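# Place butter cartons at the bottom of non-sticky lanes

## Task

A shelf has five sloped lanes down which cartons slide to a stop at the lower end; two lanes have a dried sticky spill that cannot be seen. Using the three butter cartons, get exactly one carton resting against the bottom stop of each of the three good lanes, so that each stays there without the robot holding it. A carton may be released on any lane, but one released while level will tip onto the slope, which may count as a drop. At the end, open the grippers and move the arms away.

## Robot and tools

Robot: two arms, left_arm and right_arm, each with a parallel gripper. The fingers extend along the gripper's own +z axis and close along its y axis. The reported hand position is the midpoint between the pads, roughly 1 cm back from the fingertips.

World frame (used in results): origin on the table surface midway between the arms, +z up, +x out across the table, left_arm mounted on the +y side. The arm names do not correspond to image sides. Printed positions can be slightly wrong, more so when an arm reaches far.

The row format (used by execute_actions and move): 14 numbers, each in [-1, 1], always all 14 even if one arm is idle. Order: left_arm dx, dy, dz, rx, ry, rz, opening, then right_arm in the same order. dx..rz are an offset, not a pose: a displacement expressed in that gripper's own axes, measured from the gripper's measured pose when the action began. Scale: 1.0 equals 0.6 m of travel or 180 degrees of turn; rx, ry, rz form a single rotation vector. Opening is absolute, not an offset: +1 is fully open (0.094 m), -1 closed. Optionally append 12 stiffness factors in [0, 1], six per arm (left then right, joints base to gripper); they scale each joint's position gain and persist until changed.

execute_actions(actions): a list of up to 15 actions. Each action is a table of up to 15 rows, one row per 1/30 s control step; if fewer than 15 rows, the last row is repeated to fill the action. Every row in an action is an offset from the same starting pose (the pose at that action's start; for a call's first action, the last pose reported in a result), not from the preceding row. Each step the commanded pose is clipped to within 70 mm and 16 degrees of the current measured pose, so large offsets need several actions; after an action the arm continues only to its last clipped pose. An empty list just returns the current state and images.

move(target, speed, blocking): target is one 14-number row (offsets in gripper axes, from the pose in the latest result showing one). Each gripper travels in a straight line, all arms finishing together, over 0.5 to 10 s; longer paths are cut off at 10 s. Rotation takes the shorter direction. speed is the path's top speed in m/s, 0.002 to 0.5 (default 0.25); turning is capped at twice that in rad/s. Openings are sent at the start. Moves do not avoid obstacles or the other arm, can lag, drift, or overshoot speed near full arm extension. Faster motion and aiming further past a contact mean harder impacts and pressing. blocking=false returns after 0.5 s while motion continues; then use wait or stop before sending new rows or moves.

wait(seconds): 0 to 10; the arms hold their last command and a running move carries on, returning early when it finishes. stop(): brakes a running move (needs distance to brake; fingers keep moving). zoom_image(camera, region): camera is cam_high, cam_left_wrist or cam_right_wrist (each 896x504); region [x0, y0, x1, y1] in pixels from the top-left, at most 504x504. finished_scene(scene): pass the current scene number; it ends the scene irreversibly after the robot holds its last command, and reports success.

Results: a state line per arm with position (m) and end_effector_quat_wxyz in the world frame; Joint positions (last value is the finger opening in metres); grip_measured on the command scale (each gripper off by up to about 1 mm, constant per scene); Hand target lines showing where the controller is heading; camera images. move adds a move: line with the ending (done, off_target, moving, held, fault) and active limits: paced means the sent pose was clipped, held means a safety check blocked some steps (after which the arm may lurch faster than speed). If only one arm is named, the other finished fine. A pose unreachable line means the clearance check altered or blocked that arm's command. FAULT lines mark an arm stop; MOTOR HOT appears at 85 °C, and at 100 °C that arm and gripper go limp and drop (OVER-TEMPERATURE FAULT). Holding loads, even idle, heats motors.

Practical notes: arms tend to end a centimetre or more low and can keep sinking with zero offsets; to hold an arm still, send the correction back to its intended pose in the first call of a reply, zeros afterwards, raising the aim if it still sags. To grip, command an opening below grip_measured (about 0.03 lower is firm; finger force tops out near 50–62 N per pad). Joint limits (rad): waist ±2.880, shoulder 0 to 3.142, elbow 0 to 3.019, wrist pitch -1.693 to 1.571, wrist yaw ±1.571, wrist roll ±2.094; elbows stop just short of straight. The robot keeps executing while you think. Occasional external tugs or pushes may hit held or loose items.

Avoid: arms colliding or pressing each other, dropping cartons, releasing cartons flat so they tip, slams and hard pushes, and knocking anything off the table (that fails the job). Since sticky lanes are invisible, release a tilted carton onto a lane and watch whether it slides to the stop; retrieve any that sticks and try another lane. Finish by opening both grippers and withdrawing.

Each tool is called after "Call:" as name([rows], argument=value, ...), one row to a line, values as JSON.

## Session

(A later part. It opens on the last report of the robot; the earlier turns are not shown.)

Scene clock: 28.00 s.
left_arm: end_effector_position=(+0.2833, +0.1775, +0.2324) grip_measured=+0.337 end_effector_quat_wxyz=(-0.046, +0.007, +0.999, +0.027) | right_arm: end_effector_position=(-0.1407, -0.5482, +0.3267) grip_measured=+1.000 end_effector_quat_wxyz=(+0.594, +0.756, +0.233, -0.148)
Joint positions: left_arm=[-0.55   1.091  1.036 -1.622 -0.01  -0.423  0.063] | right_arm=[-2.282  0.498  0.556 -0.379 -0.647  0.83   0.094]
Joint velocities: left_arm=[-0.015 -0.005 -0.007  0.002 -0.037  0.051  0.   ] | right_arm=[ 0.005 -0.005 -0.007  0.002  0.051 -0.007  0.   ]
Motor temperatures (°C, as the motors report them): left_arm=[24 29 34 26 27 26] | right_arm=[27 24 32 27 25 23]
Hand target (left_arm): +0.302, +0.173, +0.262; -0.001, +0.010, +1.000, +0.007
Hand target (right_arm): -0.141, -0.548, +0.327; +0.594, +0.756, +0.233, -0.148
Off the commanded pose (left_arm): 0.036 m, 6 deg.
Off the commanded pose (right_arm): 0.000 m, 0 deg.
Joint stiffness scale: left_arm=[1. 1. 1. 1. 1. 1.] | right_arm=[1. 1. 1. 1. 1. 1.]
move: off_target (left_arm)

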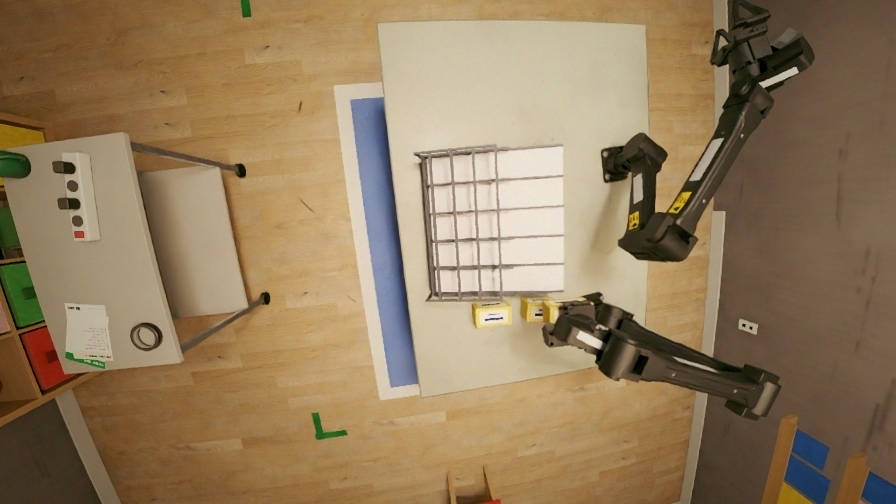

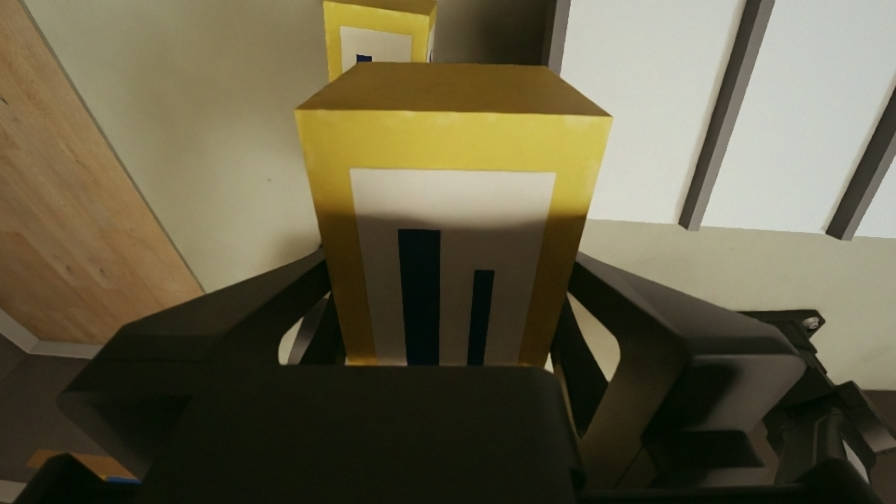

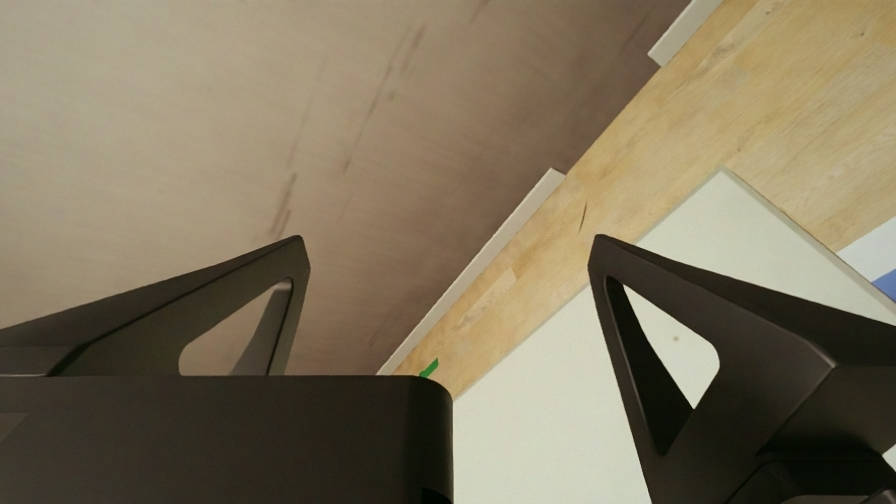

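Call:
move(target=[-0.09,-0.16,-0.05,0,-0.03,0,0.31, 0,0,0,0,0,0,1], speed=0.1)

Scene clock: 31.37 s.
left_arm: end_effector_position=(+0.3200, +0.0947, +0.2241) grip_measured=+0.337 end_effector_quat_wxyz=(-0.036, +0.014, +0.998, +0.049) | right_arm: end_effector_position=(-0.1407, -0.5482, +0.3267) grip_measured=+1.000 end_effector_quat_wxyz=(+0.594, +0.756, +0.233, -0.148)
Joint positions: left_arm=[-0.742  1.297  1.178 -1.566 -0.039 -0.602  0.063] | right_arm=[-2.282  0.498  0.556 -0.379 -0.647  0.83   0.094]
Joint velocities: left_arm=[ 0.005 -0.015  0.017  0.012  0.051 -0.051  0.   ] | right_arm=[ 0.005 -0.015  0.007 -0.012 -0.081 -0.095  0.   ]
Motor temperatures (°C, as the motors report them): left_arm=[24 29 35 26 27 26] | right_arm=[27 24 33 27 25 23]
Hand target (left_arm): +0.337, +0.080, +0.251; +0.001, +0.008, +1.000, +0.025
Hand target (right_arm): -0.141, -0.548, +0.327; +0.594, +0.756, +0.233, -0.148
Off the commanded pose (left_arm): 0.037 m, 5 deg.
Off the commanded pose (right_arm): 0.000 m, 0 deg.
Joint stiffness scale: left_arm=[1. 1. 1. 1. 1. 1.] | right_arm=[1. 1. 1. 1. 1. 1.]
move: off_target (left_arm)

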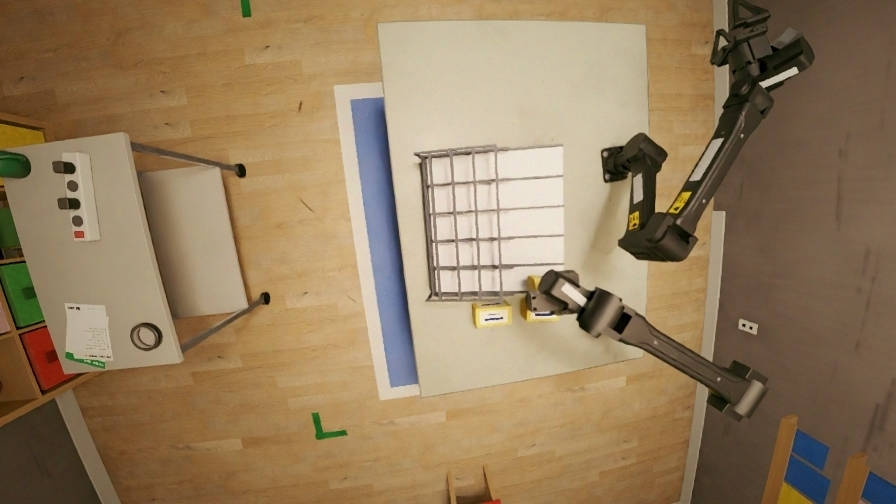

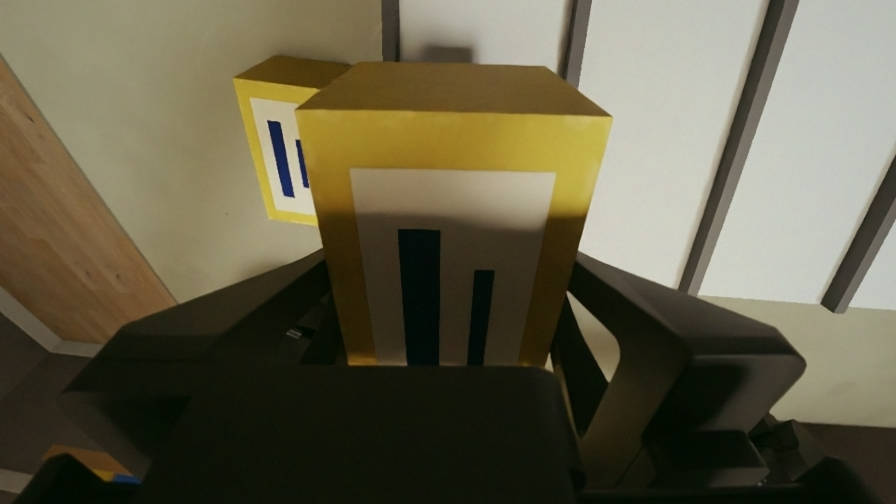

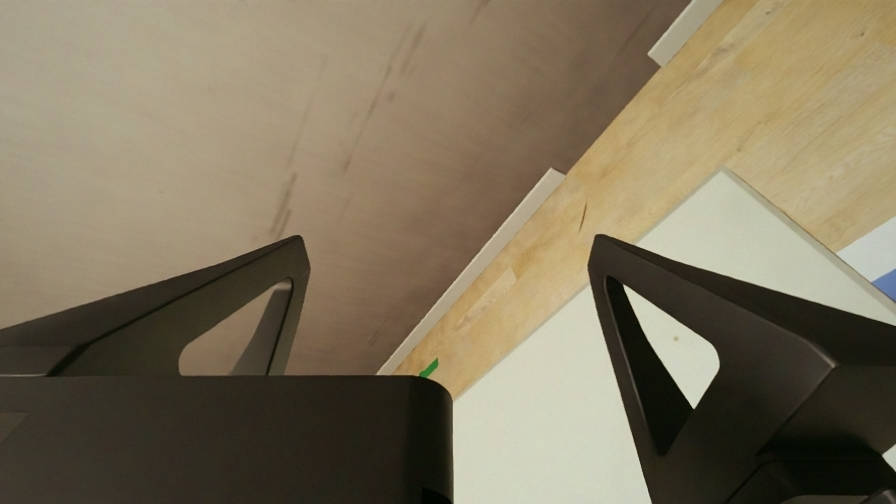

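Call:
move(target=[-0.02,-0.04,-0.01,0.045,0.05,0,0.31, 0,0,0,0,0,0,1], speed=0.06)

Scene clock: 36.90 s.
left_arm: end_effector_position=(+0.3160, +0.0769, +0.2011) grip_measured=+0.337 end_effector_quat_wxyz=(-0.131, +0.003, +0.991, -0.005) | right_arm: end_effector_position=(-0.1407, -0.5482, +0.3267) grip_measured=+1.000 end_effector_quat_wxyz=(+0.594, +0.756, +0.233, -0.148)
Joint positions: left_arm=[-0.697  1.389  1.189 -1.586  0.15  -0.56   0.063] | right_arm=[-2.282  0.498  0.556 -0.379 -0.647  0.83   0.094]
Joint velocities: left_arm=[ 0.005  0.005  0.022 -0.022  0.051  0.037 -0.   ] | right_arm=[ 0.005 -0.005  0.007  0.012 -0.022  0.051  0.   ]
Motor temperatures (°C, as the motors report them): left_arm=[24 29 36 26 26 26] | right_arm=[27 24 33 27 25 23]
Hand target (left_arm): +0.331, +0.071, +0.226; -0.114, +0.008, +0.993, -0.021
Hand target (right_arm): -0.141, -0.548, +0.327; +0.594, +0.756, +0.233, -0.148
Off the commanded pose (left_arm): 0.031 m, 3 deg.
Off the commanded pose (right_arm): 0.000 m, 0 deg.
Joint stiffness scale: left_arm=[1. 1. 1. 1. 1. 1.] | right_arm=[1. 1. 1. 1. 1. 1.]
move: off_target (left_arm)

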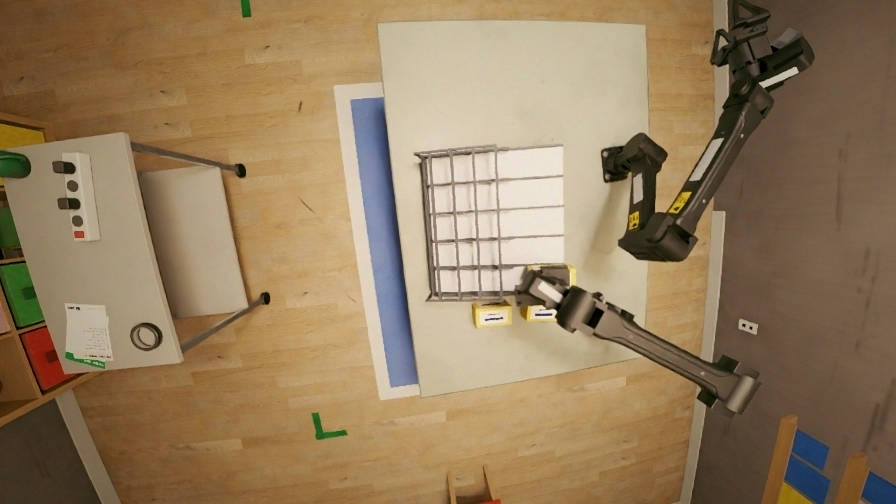

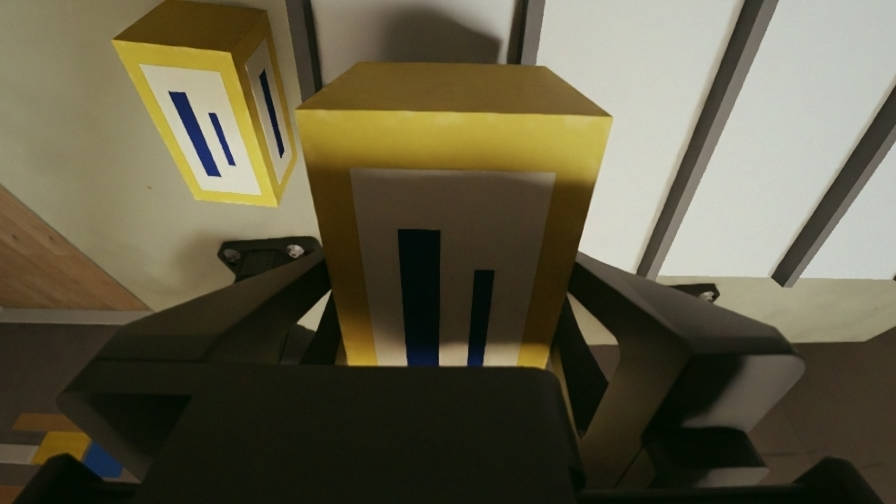

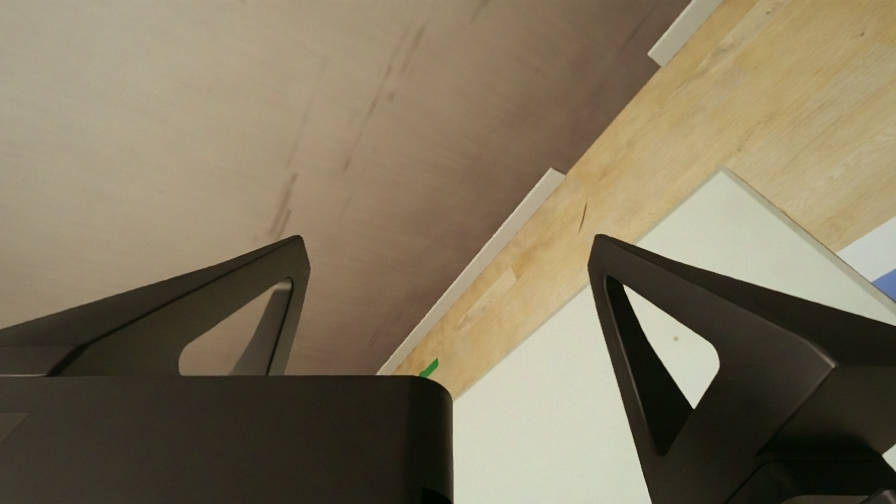

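Call:
move(target=[-0.055,0.014,-0.03,-0.012,0,0,0.31, 0,0,0,0,0,0,1], speed=0.05)

Scene clock: 40.23 s.
left_arm: end_effector_position=(+0.3375, +0.0904, +0.1866) grip_measured=+0.337 end_effector_quat_wxyz=(-0.145, +0.000, +0.989, +0.025) | right_arm: end_effector_position=(-0.1407, -0.5482, +0.3267) grip_measured=+1.000 end_effector_quat_wxyz=(+0.594, +0.756, +0.233, -0.148)
Joint positions: left_arm=[-0.654  1.463  1.219 -1.603  0.104 -0.524  0.063] | right_arm=[-2.282  0.498  0.556 -0.379 -0.647  0.83   0.094]
Joint velocities: left_arm=[ 0.005  0.005  0.007 -0.017 -0.007  0.007  0.001] | right_arm=[-0.005 -0.015 -0.017 -0.002 -0.022 -0.037  0.   ]
Motor temperatures (°C, as the motors report them): left_arm=[24 29 37 26 26 26] | right_arm=[27 24 33 27 25 23]
Hand target (left_arm): +0.352, +0.086, +0.209; -0.130, +0.005, +0.991, +0.014
Hand target (right_arm): -0.141, -0.548, +0.327; +0.594, +0.756, +0.233, -0.148
Off the commanded pose (left_arm): 0.028 m, 2 deg.
Off the commanded pose (right_arm): 0.000 m, 0 deg.
Joint stiffness scale: left_arm=[1. 1. 1. 1. 1. 1.] | right_arm=[1. 1. 1. 1. 1. 1.]
move: off_target (left_arm)

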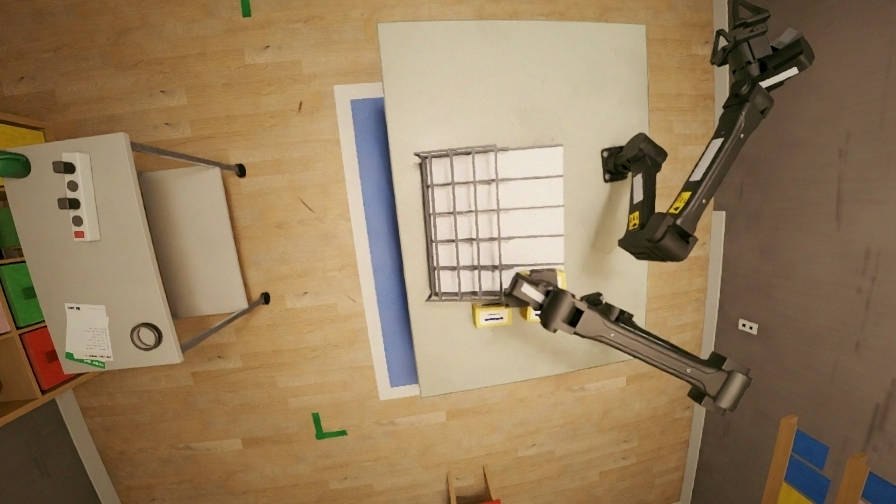

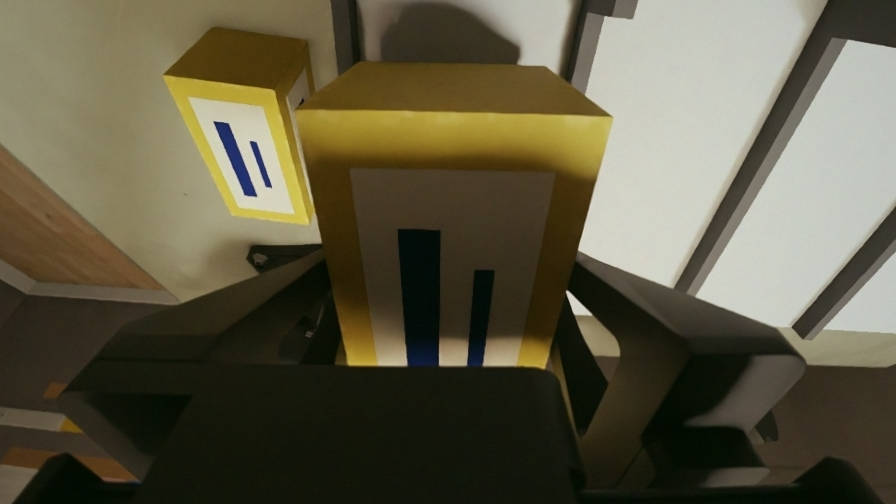

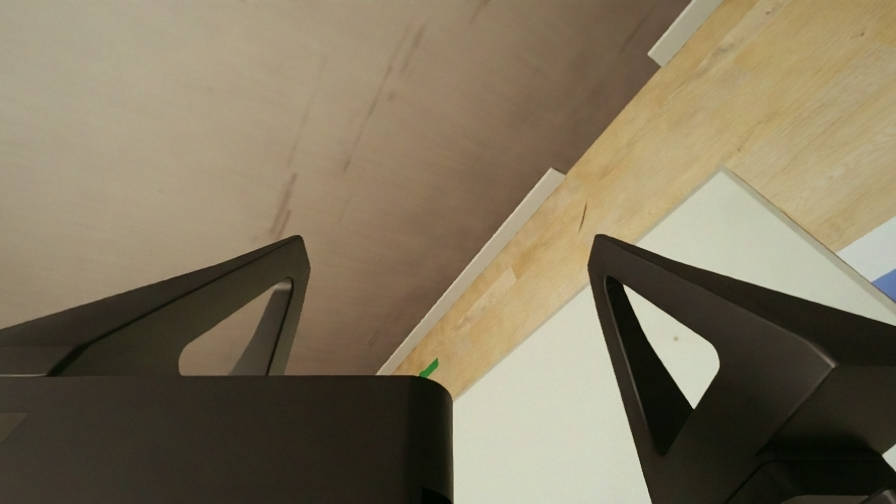

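Call:
move(target=[-0.02,-0.008,0.0,0.024,-0.008,0,0.31, 0,0,0,0,0,0,1], speed=0.025)

Scene clock: 46.57 s.
left_arm: end_effector_position=(+0.3455, +0.0840, +0.1826) grip_measured=+0.337 end_effector_quat_wxyz=(-0.136, -0.008, +0.991, -0.004) | right_arm: end_effector_position=(-0.1407, -0.5482, +0.3267) grip_measured=+1.000 end_effector_quat_wxyz=(+0.594, +0.756, +0.233, -0.148)
Joint positions: left_arm=[-0.638  1.463  1.213 -1.554  0.145 -0.523  0.063] | right_arm=[-2.282  0.498  0.556 -0.379 -0.647  0.83   0.094]
Joint velocities: left_arm=[-0.005 -0.015 -0.002 -0.007 -0.022 -0.007  0.   ] | right_arm=[-0.005 -0.005  0.007 -0.012 -0.051 -0.007  0.   ]
Motor temperatures (°C, as the motors report them): left_arm=[24 29 37 26 26 26] | right_arm=[27 24 33 27 25 23]
Hand target (left_arm): +0.349, +0.086, +0.183; -0.132, -0.005, +0.991, -0.012
Hand target (right_arm): -0.141, -0.548, +0.327; +0.594, +0.756, +0.233, -0.148
Off the commanded pose (left_arm): 0.004 m, 1 deg.
Off the commanded pose (right_arm): 0.000 m, 0 deg.
Joint stiffness scale: left_arm=[1. 1. 1. 1. 1. 1.] | right_arm=[1. 1. 1. 1. 1. 1.]
move: done

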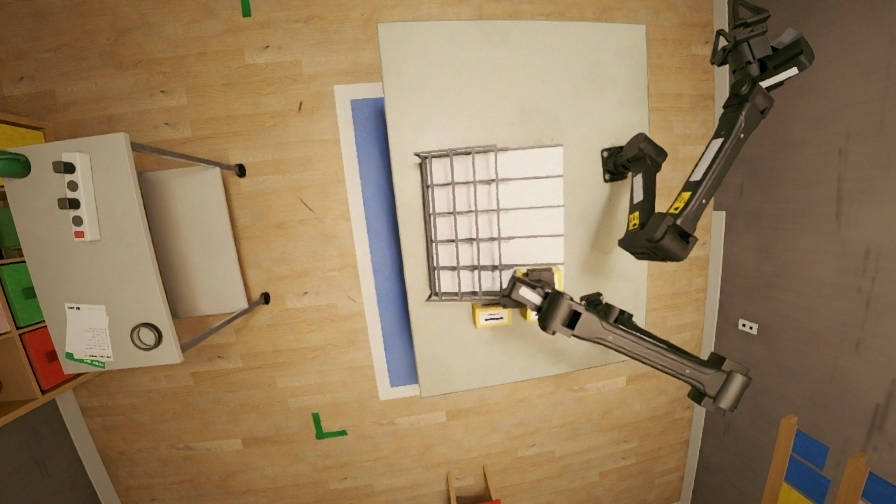

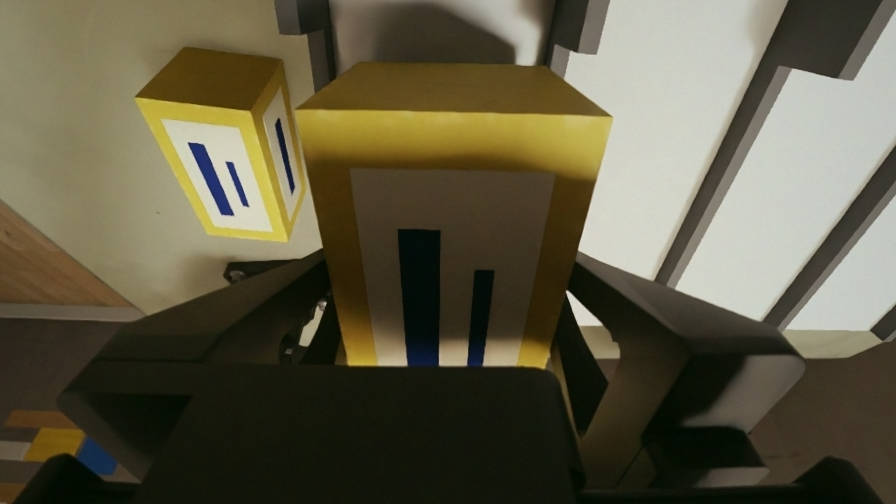

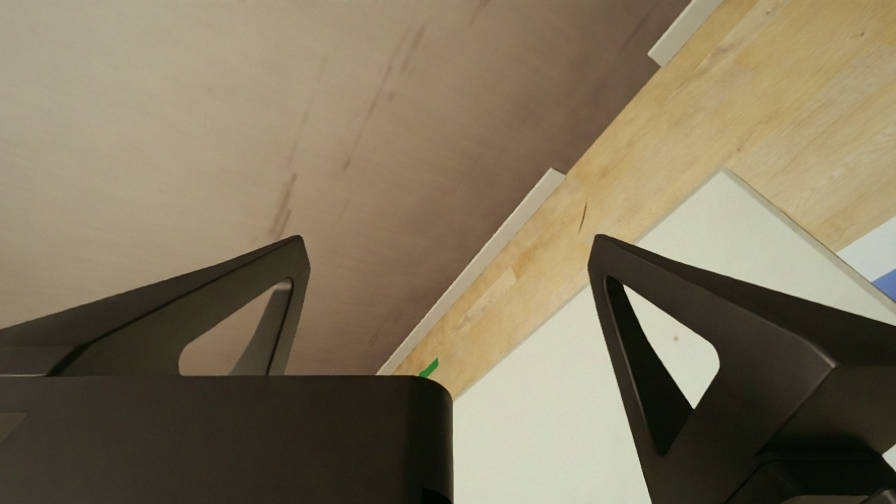

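Call:
move(target=[0.01,0.011,0.035,0,0.006,0,0.31, 0,0,0,0,0,0,1], speed=0.025)

Scene clock: 50.03 s.
left_arm: end_effector_position=(+0.3375, +0.0887, +0.1683) grip_measured=+0.337 end_effector_quat_wxyz=(-0.142, -0.008, +0.990, -0.001) | right_arm: end_effector_position=(-0.1407, -0.5482, +0.3267) grip_measured=+1.000 end_effector_quat_wxyz=(+0.594, +0.756, +0.233, -0.148)
Joint positions: left_arm=[-0.638  1.458  1.167 -1.527  0.145 -0.523  0.063] | right_arm=[-2.282  0.498  0.556 -0.379 -0.647  0.83   0.094]
Joint velocities: left_arm=[ 0.005 -0.015 -0.012  0.002  0.037 -0.022  0.   ] | right_arm=[ 0.005 -0.015  0.022 -0.007  0.007  0.037  0.   ]
Motor temperatures (°C, as the motors report them): left_arm=[24 29 36 26 26 26] | right_arm=[27 24 33 27 25 23]
Hand target (left_arm): +0.334, +0.090, +0.164; -0.146, -0.008, +0.989, -0.004
Hand target (right_arm): -0.141, -0.548, +0.327; +0.594, +0.756, +0.233, -0.148
Off the commanded pose (left_arm): 0.006 m, 1 deg.
Off the commanded pose (right_arm): 0.000 m, 0 deg.
Joint stiffness scale: left_arm=[1. 1. 1. 1. 1. 1.] | right_arm=[1. 1. 1. 1. 1. 1.]
move: done

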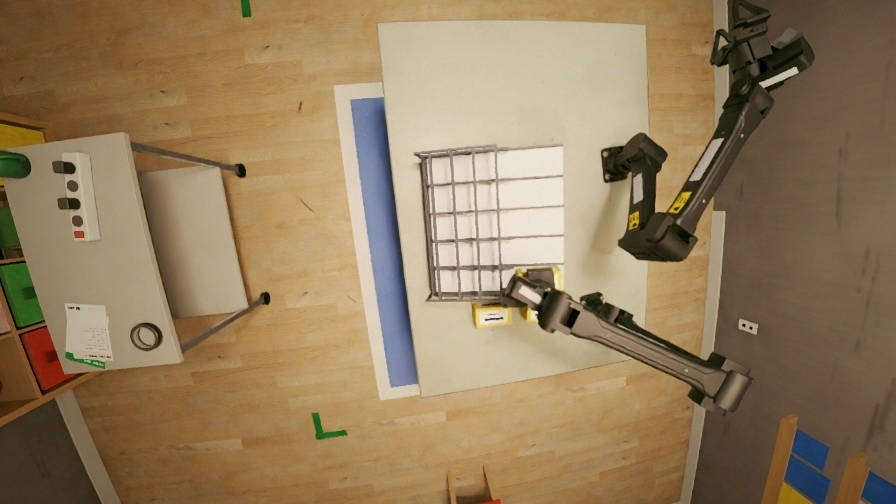

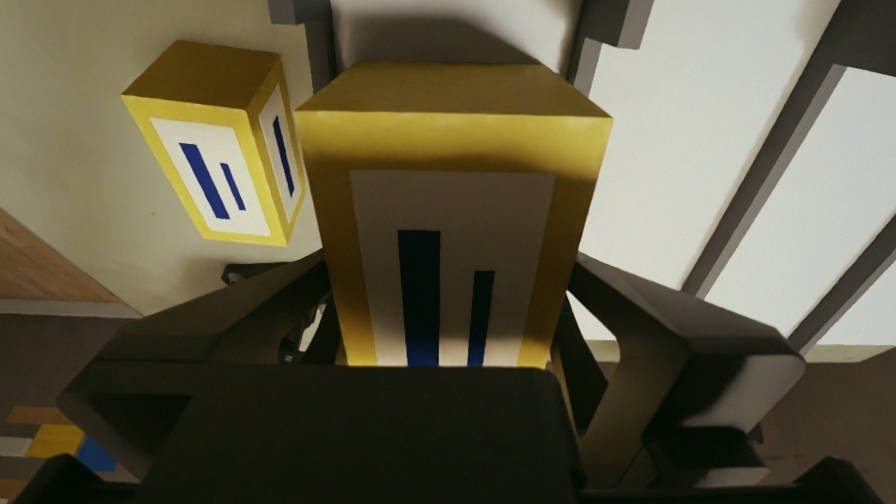

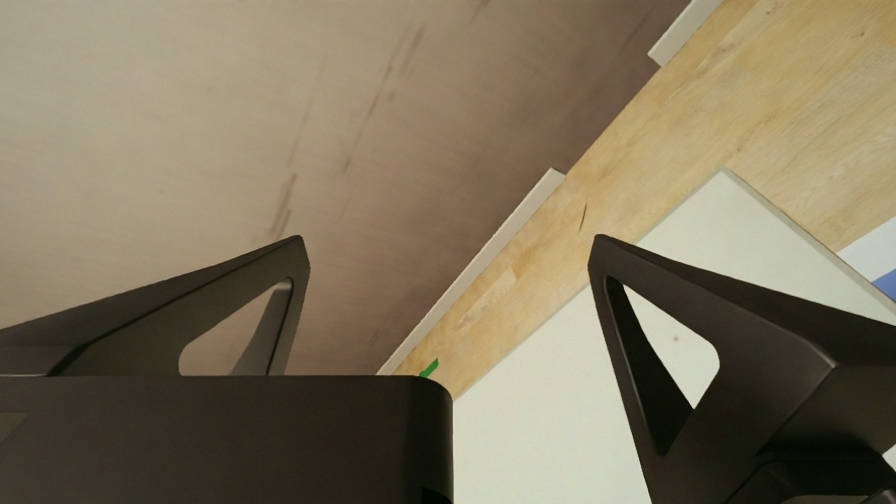

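Seems seated (carton shifted slightly in grip). Release.

Call:
execute_actions([
  [[0,0,0,0,0,0,0.6,0,0,0,0,0,0,1]],
  [[0,0,0,0,0,0,0.6,0,0,0,0,0,0,1]],
  [[0,0,0,0,0,0,0.6,0,0,0,0,0,0,1]],
])

Scene clock: 53.87 s.
left_arm: end_effector_position=(+0.3376, +0.0887, +0.1683) grip_measured=+0.598 end_effector_quat_wxyz=(-0.142, -0.008, +0.990, -0.001) | right_arm: end_effector_position=(-0.1407, -0.5482, +0.3267) grip_measured=+1.000 end_effector_quat_wxyz=(+0.594, +0.756, +0.233, -0.148)
Joint positions: left_arm=[-0.638  1.458  1.167 -1.527  0.144 -0.523  0.075] | right_arm=[-2.282  0.498  0.556 -0.379 -0.647  0.83   0.094]
Joint velocities: left_arm=[ 0.015 -0.005 -0.007  0.002 -0.066  0.022  0.001] | right_arm=[-0.005  0.005  0.007  0.002 -0.037 -0.022  0.   ]
Motor temperatures (°C, as the motors report them): left_arm=[24 29 35 26 26 26] | right_arm=[27 24 33 27 25 23]
Hand target (left_arm): +0.338, +0.089, +0.168; -0.142, -0.008, +0.990, -0.001
Hand target (right_arm): -0.141, -0.548, +0.327; +0.594, +0.756, +0.233, -0.148
Off the commanded pose (left_arm): 0.000 m, 0 deg.
Off the commanded pose (right_arm): 0.000 m, 0 deg.
Joint stiffness scale: left_arm=[1. 1. 1. 1. 1. 1.] | right_arm=[1. 1. 1. 1. 1. 1.]

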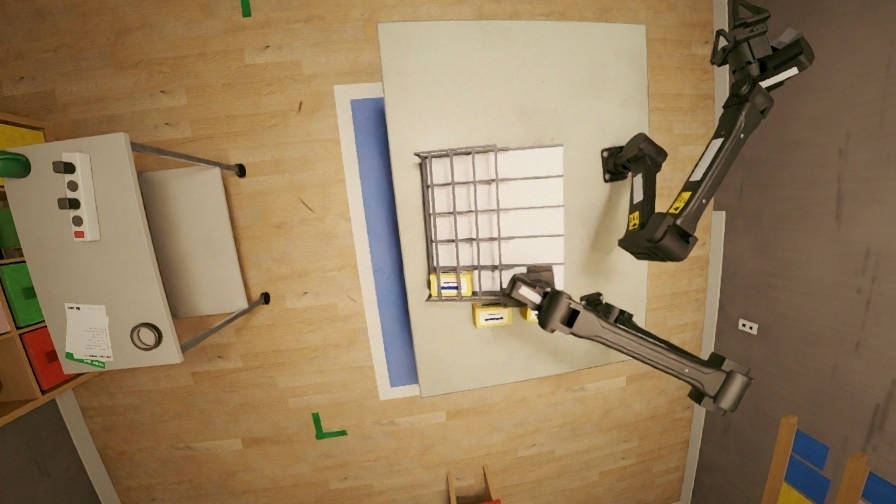

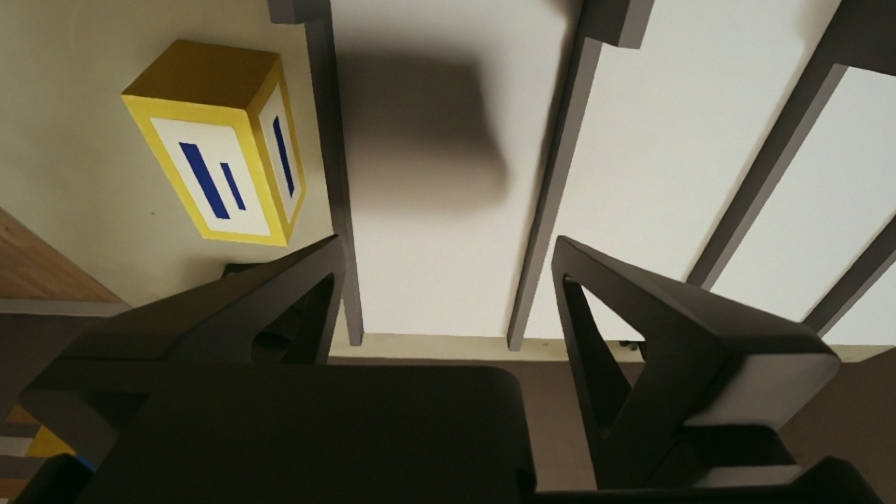

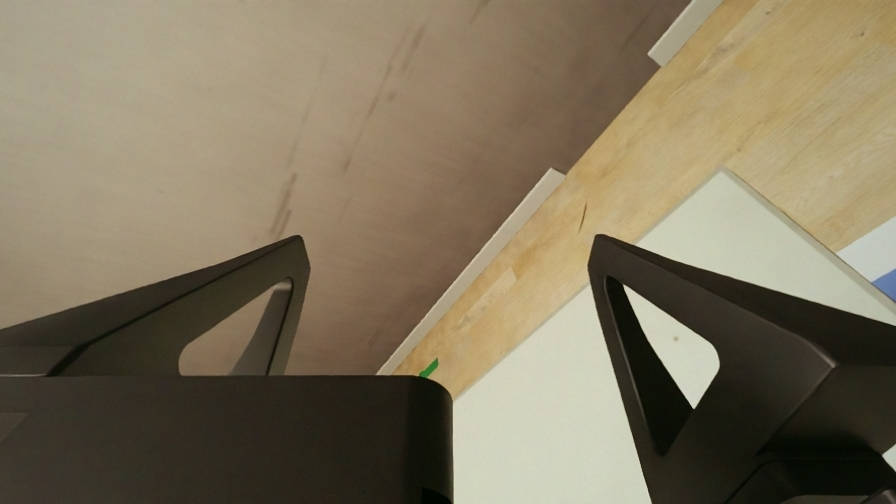

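Call:
move(target=[0,0,-0.1,0,-0.091,0,1, 0,0,0,0,0,0,1])

Call:
move(target=[0.12,0.245,0,0,0,0,1, 0,0,0,0,0,0,1])

Call:
move(target=[0,0,0.17,0,0,0,1, 0,0,0,0,0,0,1])

Scene clock: 62.00 s.
left_arm: end_effector_position=(+0.3445, +0.0991, +0.2163) grip_measured=+1.000 end_effector_quat_wxyz=(-0.021, -0.005, +1.000, +0.012) | right_arm: end_effector_position=(-0.1407, -0.5482, +0.3267) grip_measured=+1.000 end_effector_quat_wxyz=(+0.594, +0.756, +0.233, -0.148)
Joint positions: left_arm=[-0.672  1.303  1.167 -1.482  0.002 -0.567  0.094] | right_arm=[-2.282  0.498  0.556 -0.379 -0.647  0.83   0.094]
Joint velocities: left_arm=[-0.015 -0.005 -0.002  0.007 -0.037 -0.022  0.   ] | right_arm=[-0.005 -0.015 -0.002  0.002 -0.007 -0.007  0.   ]
Motor temperatures (°C, as the motors report them): left_arm=[24 29 34 26 26 26] | right_arm=[27 24 34 27 25 23]
Hand target (left_arm): +0.354, +0.089, +0.227; -0.000, -0.009, +1.000, +0.000
Hand target (right_arm): -0.141, -0.548, +0.327; +0.594, +0.756, +0.233, -0.148
Off the commanded pose (left_arm): 0.017 m, 3 deg.
Off the commanded pose (right_arm): 0.000 m, 0 deg.
Joint stiffness scale: left_arm=[1. 1. 1. 1. 1. 1.] | right_arm=[1. 1. 1. 1. 1. 1.]
move: off_target (left_arm)

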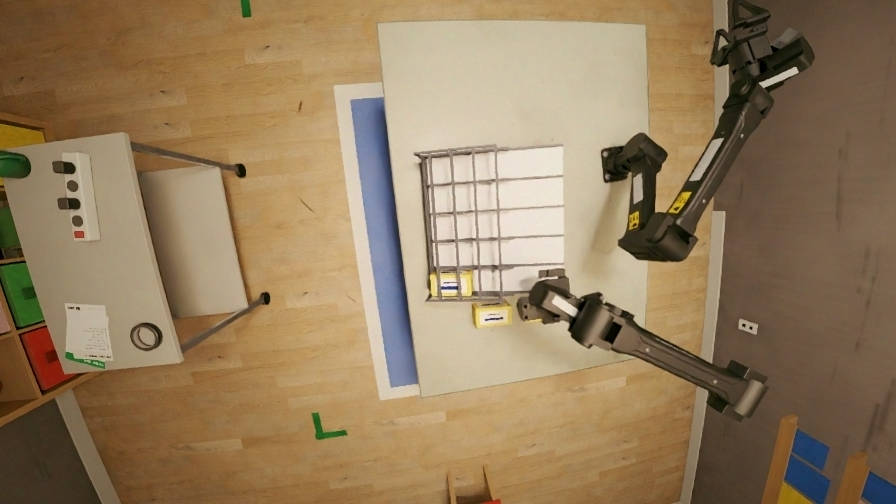

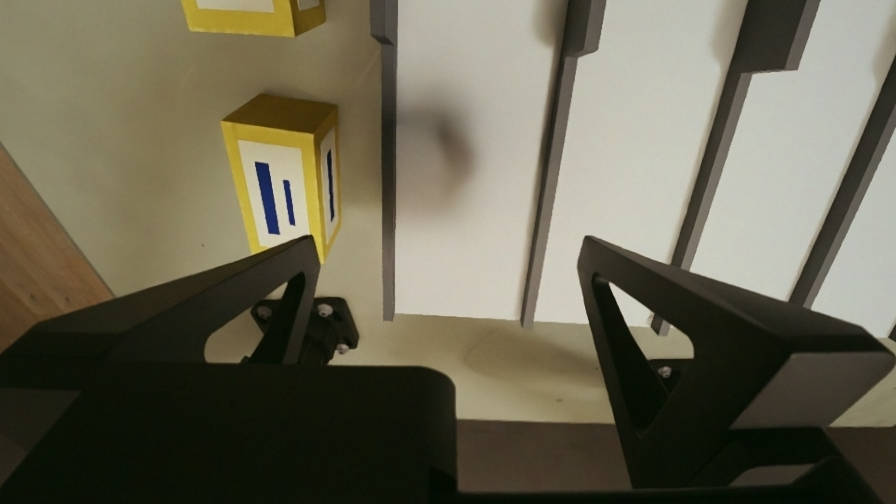

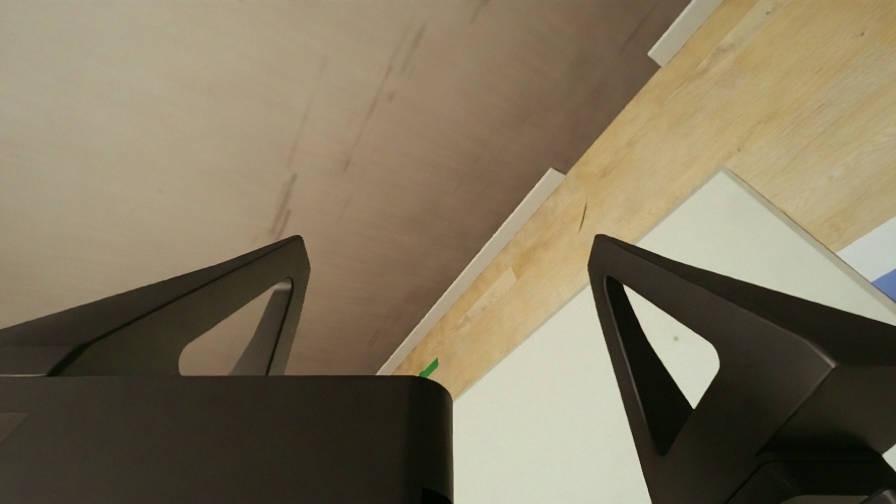

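Scene clock: 63.30 s.
left_arm: end_effector_position=(+0.2782, +0.2453, +0.2310) grip_measured=+1.000 end_effector_quat_wxyz=(-0.003, -0.013, +1.000, +0.010) | right_arm: end_effector_position=(-0.1407, -0.5482, +0.3267) grip_measured=+1.000 end_effector_quat_wxyz=(+0.594, +0.756, +0.233, -0.148)
Joint positions: left_arm=[-0.302  0.953  0.948 -1.577 -0.017 -0.214  0.094] | right_arm=[-2.282  0.498  0.556 -0.379 -0.647  0.83   0.094]
Joint velocities: left_arm=[ 0.005 -0.015  0.007  0.002 -0.007  0.051  0.   ] | right_arm=[-0.005  0.005 -0.007 -0.012 -0.037  0.022  0.   ]
Motor temperatures (°C, as the motors report them): left_arm=[24 29 34 26 26 26] | right_arm=[27 24 34 27 25 23]
Hand target (left_arm): +0.271, +0.247, +0.225; -0.021, -0.005, +1.000, +0.013
Hand target (right_arm): -0.141, -0.548, +0.327; +0.594, +0.756, +0.233, -0.148
Off the commanded pose (left_arm): 0.011 m, 2 deg.
Off the commanded pose (right_arm): 0.000 m, 0 deg.
Joint stiffness scale: left_arm=[1. 1. 1. 1. 1. 1.] | right_arm=[1. 1. 1. 1. 1. 1.]
move: off_target (left_arm)

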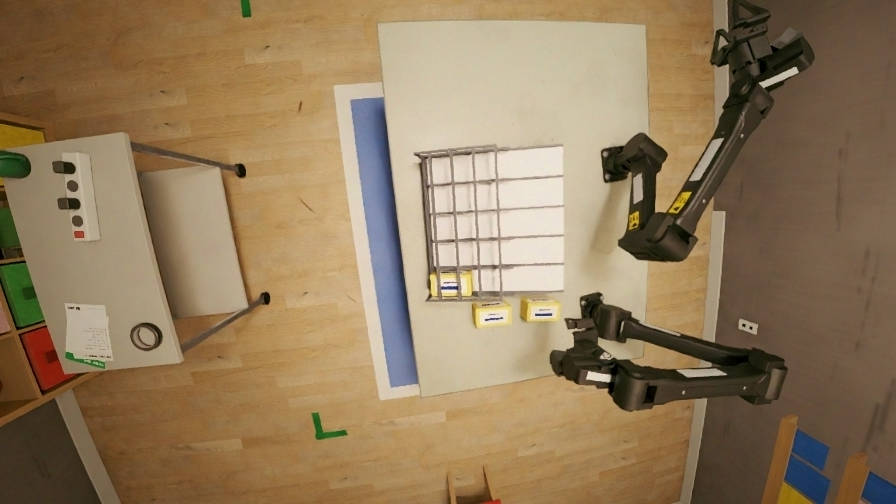

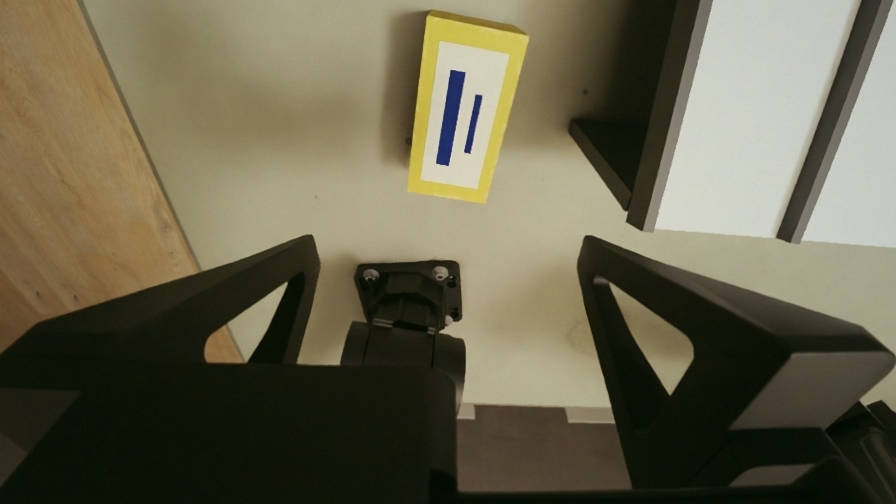

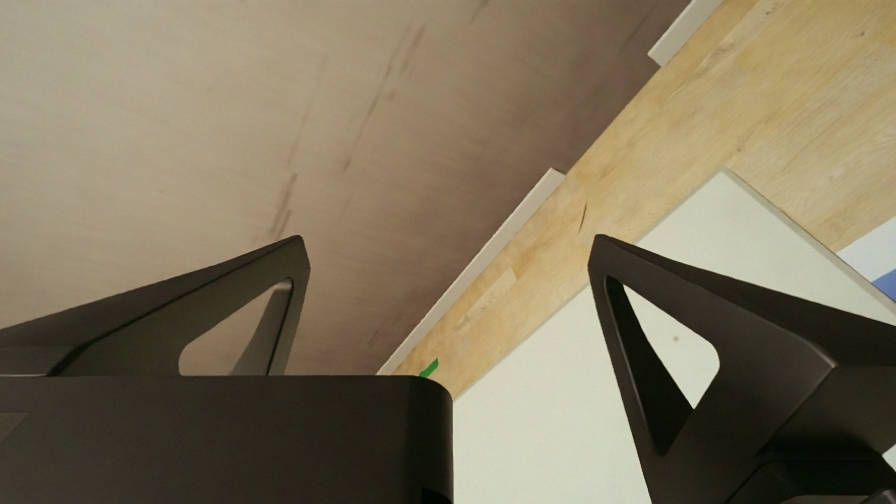

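Scene clock: 64.20 s.
left_arm: end_effector_position=(+0.2745, +0.2460, +0.1326) grip_measured=+1.000 end_effector_quat_wxyz=(-0.007, -0.013, +1.000, +0.010) | right_arm: end_effector_position=(-0.1407, -0.5482, +0.3267) grip_measured=+1.000 end_effector_quat_wxyz=(+0.594, +0.756, +0.233, -0.148)
Joint positions: left_arm=[-0.302  0.99   0.709 -1.307 -0.017 -0.214  0.094] | right_arm=[-2.282  0.498  0.556 -0.379 -0.647  0.83   0.094]
Joint velocities: left_arm=[-0.024 -0.005  0.007  0.012 -0.125 -0.022  0.   ] | right_arm=[ 0.005 -0.015  0.012  0.007 -0.007 -0.007  0.   ]
Motor temperatures (°C, as the motors report them): left_arm=[24 29 34 26 26 26] | right_arm=[27 24 34 27 25 23]
Hand target (left_arm): +0.277, +0.247, +0.129; -0.004, -0.013, +1.000, +0.010
Hand target (right_arm): -0.141, -0.548, +0.327; +0.594, +0.756, +0.233, -0.148
Off the commanded pose (left_arm): 0.005 m, 0 deg.
Off the commanded pose (right_arm): 0.000 m, 0 deg.
Joint stiffness scale: left_arm=[1. 1. 1. 1. 1. 1.] | right_arm=[1. 1. 1. 1. 1. 1.]
move: done

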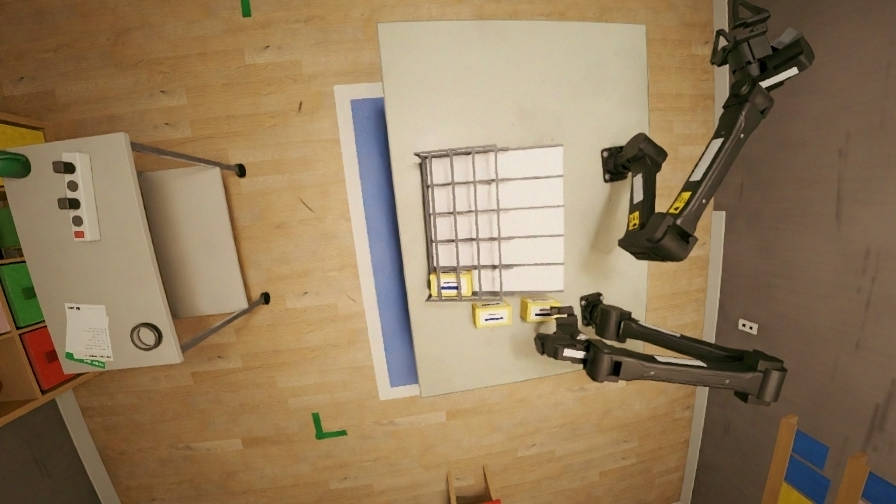

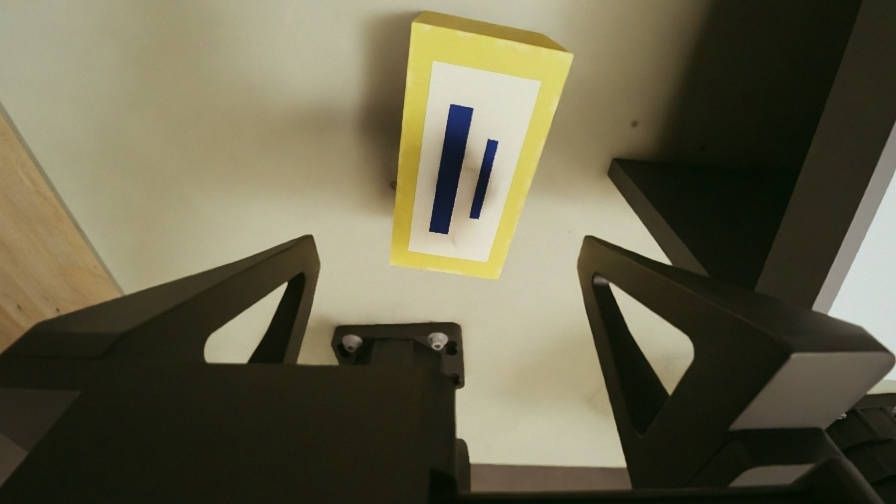

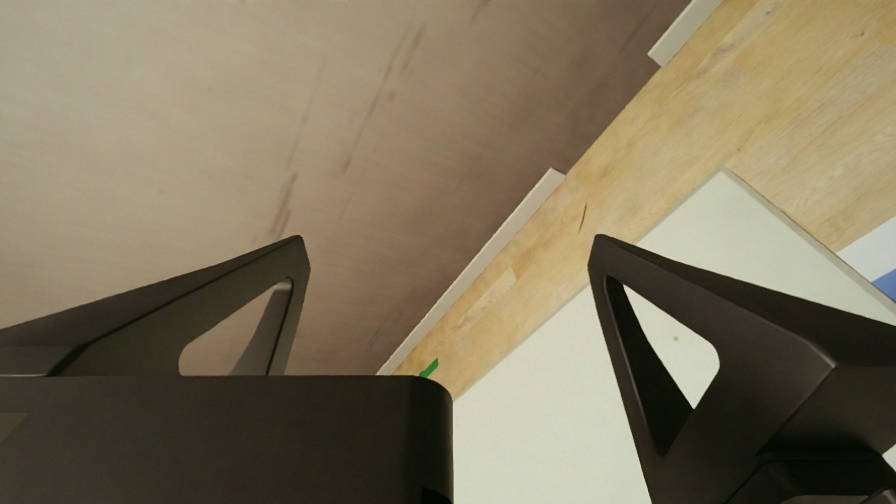

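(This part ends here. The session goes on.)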